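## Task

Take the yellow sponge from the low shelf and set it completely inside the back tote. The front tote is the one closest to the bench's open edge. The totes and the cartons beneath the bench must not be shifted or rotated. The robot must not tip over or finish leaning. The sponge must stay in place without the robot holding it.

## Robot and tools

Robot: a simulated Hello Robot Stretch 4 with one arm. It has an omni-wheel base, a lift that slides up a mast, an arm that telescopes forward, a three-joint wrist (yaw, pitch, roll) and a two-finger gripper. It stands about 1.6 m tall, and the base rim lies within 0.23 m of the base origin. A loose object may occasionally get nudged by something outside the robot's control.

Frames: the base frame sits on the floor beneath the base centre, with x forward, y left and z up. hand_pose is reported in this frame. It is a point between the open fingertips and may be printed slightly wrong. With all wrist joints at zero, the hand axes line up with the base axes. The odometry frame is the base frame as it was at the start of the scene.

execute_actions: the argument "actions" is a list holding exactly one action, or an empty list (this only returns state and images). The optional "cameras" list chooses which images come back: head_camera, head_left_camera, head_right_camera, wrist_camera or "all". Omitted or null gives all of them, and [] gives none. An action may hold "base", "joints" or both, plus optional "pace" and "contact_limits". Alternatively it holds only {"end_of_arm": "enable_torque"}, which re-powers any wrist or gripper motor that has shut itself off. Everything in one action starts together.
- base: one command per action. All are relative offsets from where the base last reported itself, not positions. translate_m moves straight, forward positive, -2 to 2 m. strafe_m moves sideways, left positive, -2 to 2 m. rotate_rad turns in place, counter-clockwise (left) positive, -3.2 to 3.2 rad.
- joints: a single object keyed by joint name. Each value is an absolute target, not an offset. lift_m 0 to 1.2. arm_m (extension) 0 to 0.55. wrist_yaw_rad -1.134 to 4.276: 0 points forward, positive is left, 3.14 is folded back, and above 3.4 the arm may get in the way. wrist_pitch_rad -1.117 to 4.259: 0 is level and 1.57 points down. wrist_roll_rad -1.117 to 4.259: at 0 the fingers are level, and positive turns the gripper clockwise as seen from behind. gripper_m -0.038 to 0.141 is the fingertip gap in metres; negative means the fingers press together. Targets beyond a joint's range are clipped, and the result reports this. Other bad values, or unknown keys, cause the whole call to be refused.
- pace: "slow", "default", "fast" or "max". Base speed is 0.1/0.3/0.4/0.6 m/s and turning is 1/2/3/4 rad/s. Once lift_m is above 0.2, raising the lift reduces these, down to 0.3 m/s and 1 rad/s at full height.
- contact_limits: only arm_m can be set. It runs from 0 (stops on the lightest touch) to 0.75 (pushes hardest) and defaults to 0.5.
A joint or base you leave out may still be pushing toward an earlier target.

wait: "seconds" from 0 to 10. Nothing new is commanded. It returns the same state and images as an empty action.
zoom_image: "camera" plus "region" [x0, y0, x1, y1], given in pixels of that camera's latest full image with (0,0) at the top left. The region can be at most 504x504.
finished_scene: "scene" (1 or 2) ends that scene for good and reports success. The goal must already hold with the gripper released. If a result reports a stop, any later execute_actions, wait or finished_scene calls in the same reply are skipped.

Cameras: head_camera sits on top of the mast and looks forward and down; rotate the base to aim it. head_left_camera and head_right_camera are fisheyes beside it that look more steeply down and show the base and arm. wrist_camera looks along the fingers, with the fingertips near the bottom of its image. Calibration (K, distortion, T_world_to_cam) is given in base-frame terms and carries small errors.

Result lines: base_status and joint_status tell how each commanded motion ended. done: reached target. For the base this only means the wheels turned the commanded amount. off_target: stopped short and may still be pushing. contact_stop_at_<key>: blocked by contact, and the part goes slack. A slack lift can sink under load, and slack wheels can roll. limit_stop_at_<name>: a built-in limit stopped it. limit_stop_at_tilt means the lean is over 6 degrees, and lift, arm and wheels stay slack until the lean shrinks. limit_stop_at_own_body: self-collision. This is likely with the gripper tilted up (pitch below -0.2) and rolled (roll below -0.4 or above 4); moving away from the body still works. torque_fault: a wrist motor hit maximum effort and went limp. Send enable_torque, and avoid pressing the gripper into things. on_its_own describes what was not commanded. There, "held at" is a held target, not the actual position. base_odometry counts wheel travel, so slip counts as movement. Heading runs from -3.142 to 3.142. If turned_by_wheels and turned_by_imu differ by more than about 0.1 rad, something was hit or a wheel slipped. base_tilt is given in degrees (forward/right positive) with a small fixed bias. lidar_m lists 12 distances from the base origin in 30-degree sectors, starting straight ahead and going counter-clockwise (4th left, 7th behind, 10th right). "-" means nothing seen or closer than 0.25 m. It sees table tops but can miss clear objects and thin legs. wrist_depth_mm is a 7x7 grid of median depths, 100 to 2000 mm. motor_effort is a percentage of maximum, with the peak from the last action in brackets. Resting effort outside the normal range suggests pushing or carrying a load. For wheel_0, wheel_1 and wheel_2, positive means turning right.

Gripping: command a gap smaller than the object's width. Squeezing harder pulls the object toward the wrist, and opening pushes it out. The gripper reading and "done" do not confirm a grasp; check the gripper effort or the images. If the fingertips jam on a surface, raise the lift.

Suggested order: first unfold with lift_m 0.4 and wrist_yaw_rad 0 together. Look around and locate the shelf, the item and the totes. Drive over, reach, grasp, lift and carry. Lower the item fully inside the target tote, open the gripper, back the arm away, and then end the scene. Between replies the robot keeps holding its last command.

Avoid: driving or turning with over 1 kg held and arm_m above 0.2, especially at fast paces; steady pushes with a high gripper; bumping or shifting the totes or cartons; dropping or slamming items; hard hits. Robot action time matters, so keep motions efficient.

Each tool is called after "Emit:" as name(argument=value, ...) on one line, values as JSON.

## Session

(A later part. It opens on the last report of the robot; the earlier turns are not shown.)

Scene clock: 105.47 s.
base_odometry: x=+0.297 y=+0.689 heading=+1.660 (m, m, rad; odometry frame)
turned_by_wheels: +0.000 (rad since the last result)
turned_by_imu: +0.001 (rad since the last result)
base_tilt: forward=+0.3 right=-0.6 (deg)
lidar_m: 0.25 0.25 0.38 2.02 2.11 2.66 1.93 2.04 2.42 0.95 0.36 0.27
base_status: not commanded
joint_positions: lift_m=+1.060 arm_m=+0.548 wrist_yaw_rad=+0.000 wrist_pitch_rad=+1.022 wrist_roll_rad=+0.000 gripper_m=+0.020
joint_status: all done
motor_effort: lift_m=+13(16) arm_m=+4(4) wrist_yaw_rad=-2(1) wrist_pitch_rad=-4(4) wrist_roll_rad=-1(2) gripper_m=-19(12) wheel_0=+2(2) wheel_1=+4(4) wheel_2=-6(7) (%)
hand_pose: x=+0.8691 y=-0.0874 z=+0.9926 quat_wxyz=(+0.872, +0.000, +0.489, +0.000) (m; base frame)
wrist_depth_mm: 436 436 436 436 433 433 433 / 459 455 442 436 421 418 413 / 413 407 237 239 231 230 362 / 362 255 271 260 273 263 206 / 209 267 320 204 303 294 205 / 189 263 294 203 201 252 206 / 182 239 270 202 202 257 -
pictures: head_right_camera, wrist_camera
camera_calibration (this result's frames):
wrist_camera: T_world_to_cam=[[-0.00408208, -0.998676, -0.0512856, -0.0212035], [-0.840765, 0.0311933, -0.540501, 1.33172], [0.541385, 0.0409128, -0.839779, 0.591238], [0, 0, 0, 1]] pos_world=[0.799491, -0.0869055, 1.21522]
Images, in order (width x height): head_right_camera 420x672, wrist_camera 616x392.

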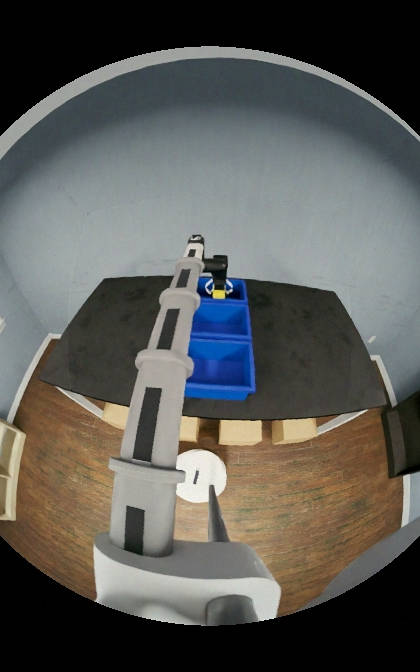

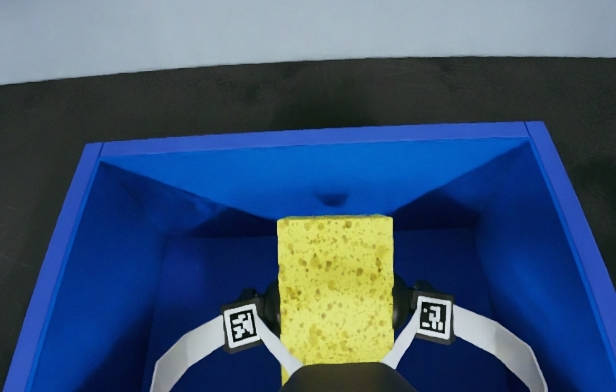

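The sponge is low in the tote now, so I'll release it.

Emit:
execute_actions(actions=[{"joints": {"gripper_m": 0.1}}], cameras=["wrist_camera"])

Emit:
execute_actions(actions=[{"joints": {"lift_m": 1.2}}], cameras=[])

Emit:
execute_actions(actions=[{"joints": {"wrist_pitch_rad": 1.45}}], cameras=["wrist_camera", "head_right_camera"])

Scene clock: 113.00 s.
base_odometry: x=+0.297 y=+0.689 heading=+1.660 (m, m, rad; odometry frame)
turned_by_wheels: +0.000 (rad since the last result)
turned_by_imu: +0.001 (rad since the last result)
base_tilt: forward=+0.4 right=-0.6 (deg)
lidar_m: 0.25 0.27 0.40 2.02 2.10 2.66 1.93 2.04 2.40 0.95 0.36 0.25
base_status: not commanded
joint_positions: lift_m=+1.060 arm_m=+0.548 wrist_yaw_rad=+0.000 wrist_pitch_rad=+1.022 wrist_roll_rad=+0.000 gripper_m=+0.100
joint_status: all done
motor_effort: lift_m=+13(13) arm_m=+4(4) wrist_yaw_rad=-1(1) wrist_pitch_rad=-4(6) wrist_roll_rad=-1(2) gripper_m=-2(19) wheel_0=+2(2) wheel_1=+4(4) wheel_2=-6(7) (%)
hand_pose: x=+0.8691 y=-0.0874 z=+0.9926 quat_wxyz=(+0.872, +0.000, +0.489, +0.000) (m; base frame)
wrist_depth_mm: 436 433 433 439 436 430 427 / 469 459 442 433 427 415 415 / 415 404 236 238 231 230 359 / 366 256 272 273 274 263 207 / 208 270 319 274 306 294 204 / 190 263 216 252 250 234 206 / 183 258 272 172 260 258 -
pictures: wrist_camera
camera_calibration (this result's frames):
wrist_camera: T_world_to_cam=[[-0.00408227, -0.998676, -0.0512857, -0.0212033], [-0.840765, 0.0311935, -0.540501, 1.33172], [0.541385, 0.0409128, -0.839779, 0.591238], [0, 0, 0, 1]] pos_world=[0.799491, -0.0869055, 1.21522]
Images, in order (width x height): wrist_camera 616x392.

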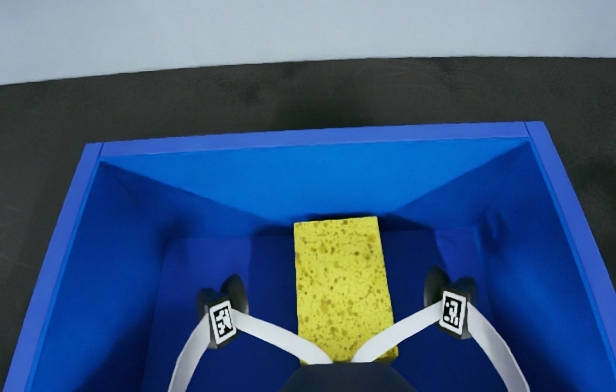

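Scene clock: 114.67 s.
base_odometry: x=+0.297 y=+0.689 heading=+1.660 (m, m, rad; odometry frame)
turned_by_wheels: +0.000 (rad since the last result)
turned_by_imu: +0.000 (rad since the last result)
base_tilt: forward=+0.3 right=-0.6 (deg)
lidar_m: 0.25 0.28 0.42 2.01 2.12 2.66 1.94 2.05 2.41 0.92 0.39 0.27
base_status: not commanded
joint_positions: lift_m=+1.200 arm_m=+0.548 wrist_yaw_rad=+0.000 wrist_pitch_rad=+1.022 wrist_roll_rad=+0.000 gripper_m=+0.100
joint_status: all done
motor_effort: lift_m=+23(23) arm_m=+4(4) wrist_yaw_rad=-1(1) wrist_pitch_rad=-5(5) wrist_roll_rad=-2(2) gripper_m=+1(2) wheel_0=+2(1) wheel_1=+4(4) wheel_2=-6(6) (%)
hand_pose: x=+0.8691 y=-0.0874 z=+1.1317 quat_wxyz=(+0.872, +0.000, +0.489, +0.000) (m; base frame)
wrist_depth_mm: 436 436 436 436 436 427 430 / 492 504 508 504 500 496 496 / 580 585 574 564 564 549 539 / 544 535 530 521 512 504 496 / 492 488 382 382 364 392 449 / 452 442 216 399 418 294 413 / 418 410 399 172 389 325 389
pictures: none
No camera images: the call's "cameras" was empty. Leave "cameras" out to get every camera's image.

Scene clock: 115.47 s.
base_odometry: x=+0.297 y=+0.689 heading=+1.660 (m, m, rad; odometry frame)
turned_by_wheels: +0.000 (rad since the last result)
turned_by_imu: +0.000 (rad since the last result)
base_tilt: forward=+0.4 right=-0.5 (deg)
lidar_m: 0.25 0.27 0.38 2.02 2.12 2.66 1.92 2.05 2.41 0.93 0.37 0.28
base_status: not commanded
joint_positions: lift_m=+1.200 arm_m=+0.548 wrist_yaw_rad=+0.000 wrist_pitch_rad=+1.450 wrist_roll_rad=+0.000 gripper_m=+0.100
joint_status: all done
motor_effort: lift_m=+23(23) arm_m=+4(4) wrist_yaw_rad=+0(2) wrist_pitch_rad=+1(3) wrist_roll_rad=-1(1) gripper_m=-3(1) wheel_0=+2(2) wheel_1=+4(4) wheel_2=-6(6) (%)
hand_pose: x=+0.7534 y=-0.0874 z=+1.0914 quat_wxyz=(+0.749, +0.000, +0.663, +0.000) (m; base frame)
wrist_depth_mm: 452 449 373 314 309 418 418 / 445 436 370 373 384 340 407 / 436 345 421 368 407 343 402 / 427 340 410 404 404 320 397 / 413 334 402 373 394 294 387 / 410 402 216 296 274 268 379 / 402 324 387 171 379 320 373
pictures: head_right_camera, wrist_camera
camera_calibration (this result's frames):
wrist_camera: T_world_to_cam=[[-0.025155, -0.998673, -0.0449323, -0.00767861], [-0.989263, 0.0313405, -0.142749, 0.965619], [0.143967, 0.040859, -0.988739, 1.19889], [0, 0, 0, 1]] pos_world=[0.782456, -0.086917, 1.32289]
Images, in order (width x height): head_right_camera 420x672, wrist_camera 616x392.

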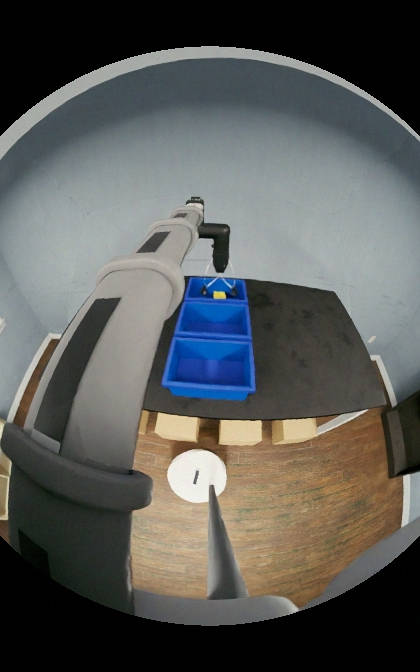

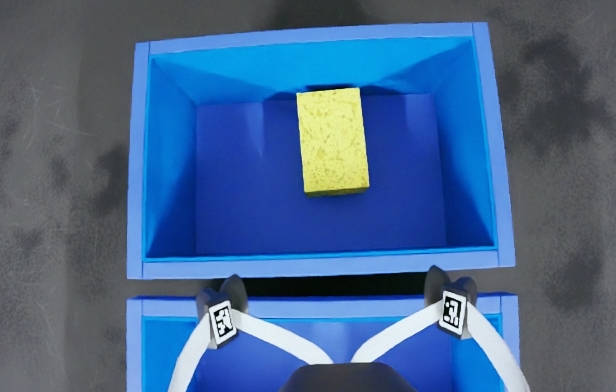

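The sponge is lying flat inside the back tote.

Emit:
finished_scene(scene=2)

The scene is finished: the task was done.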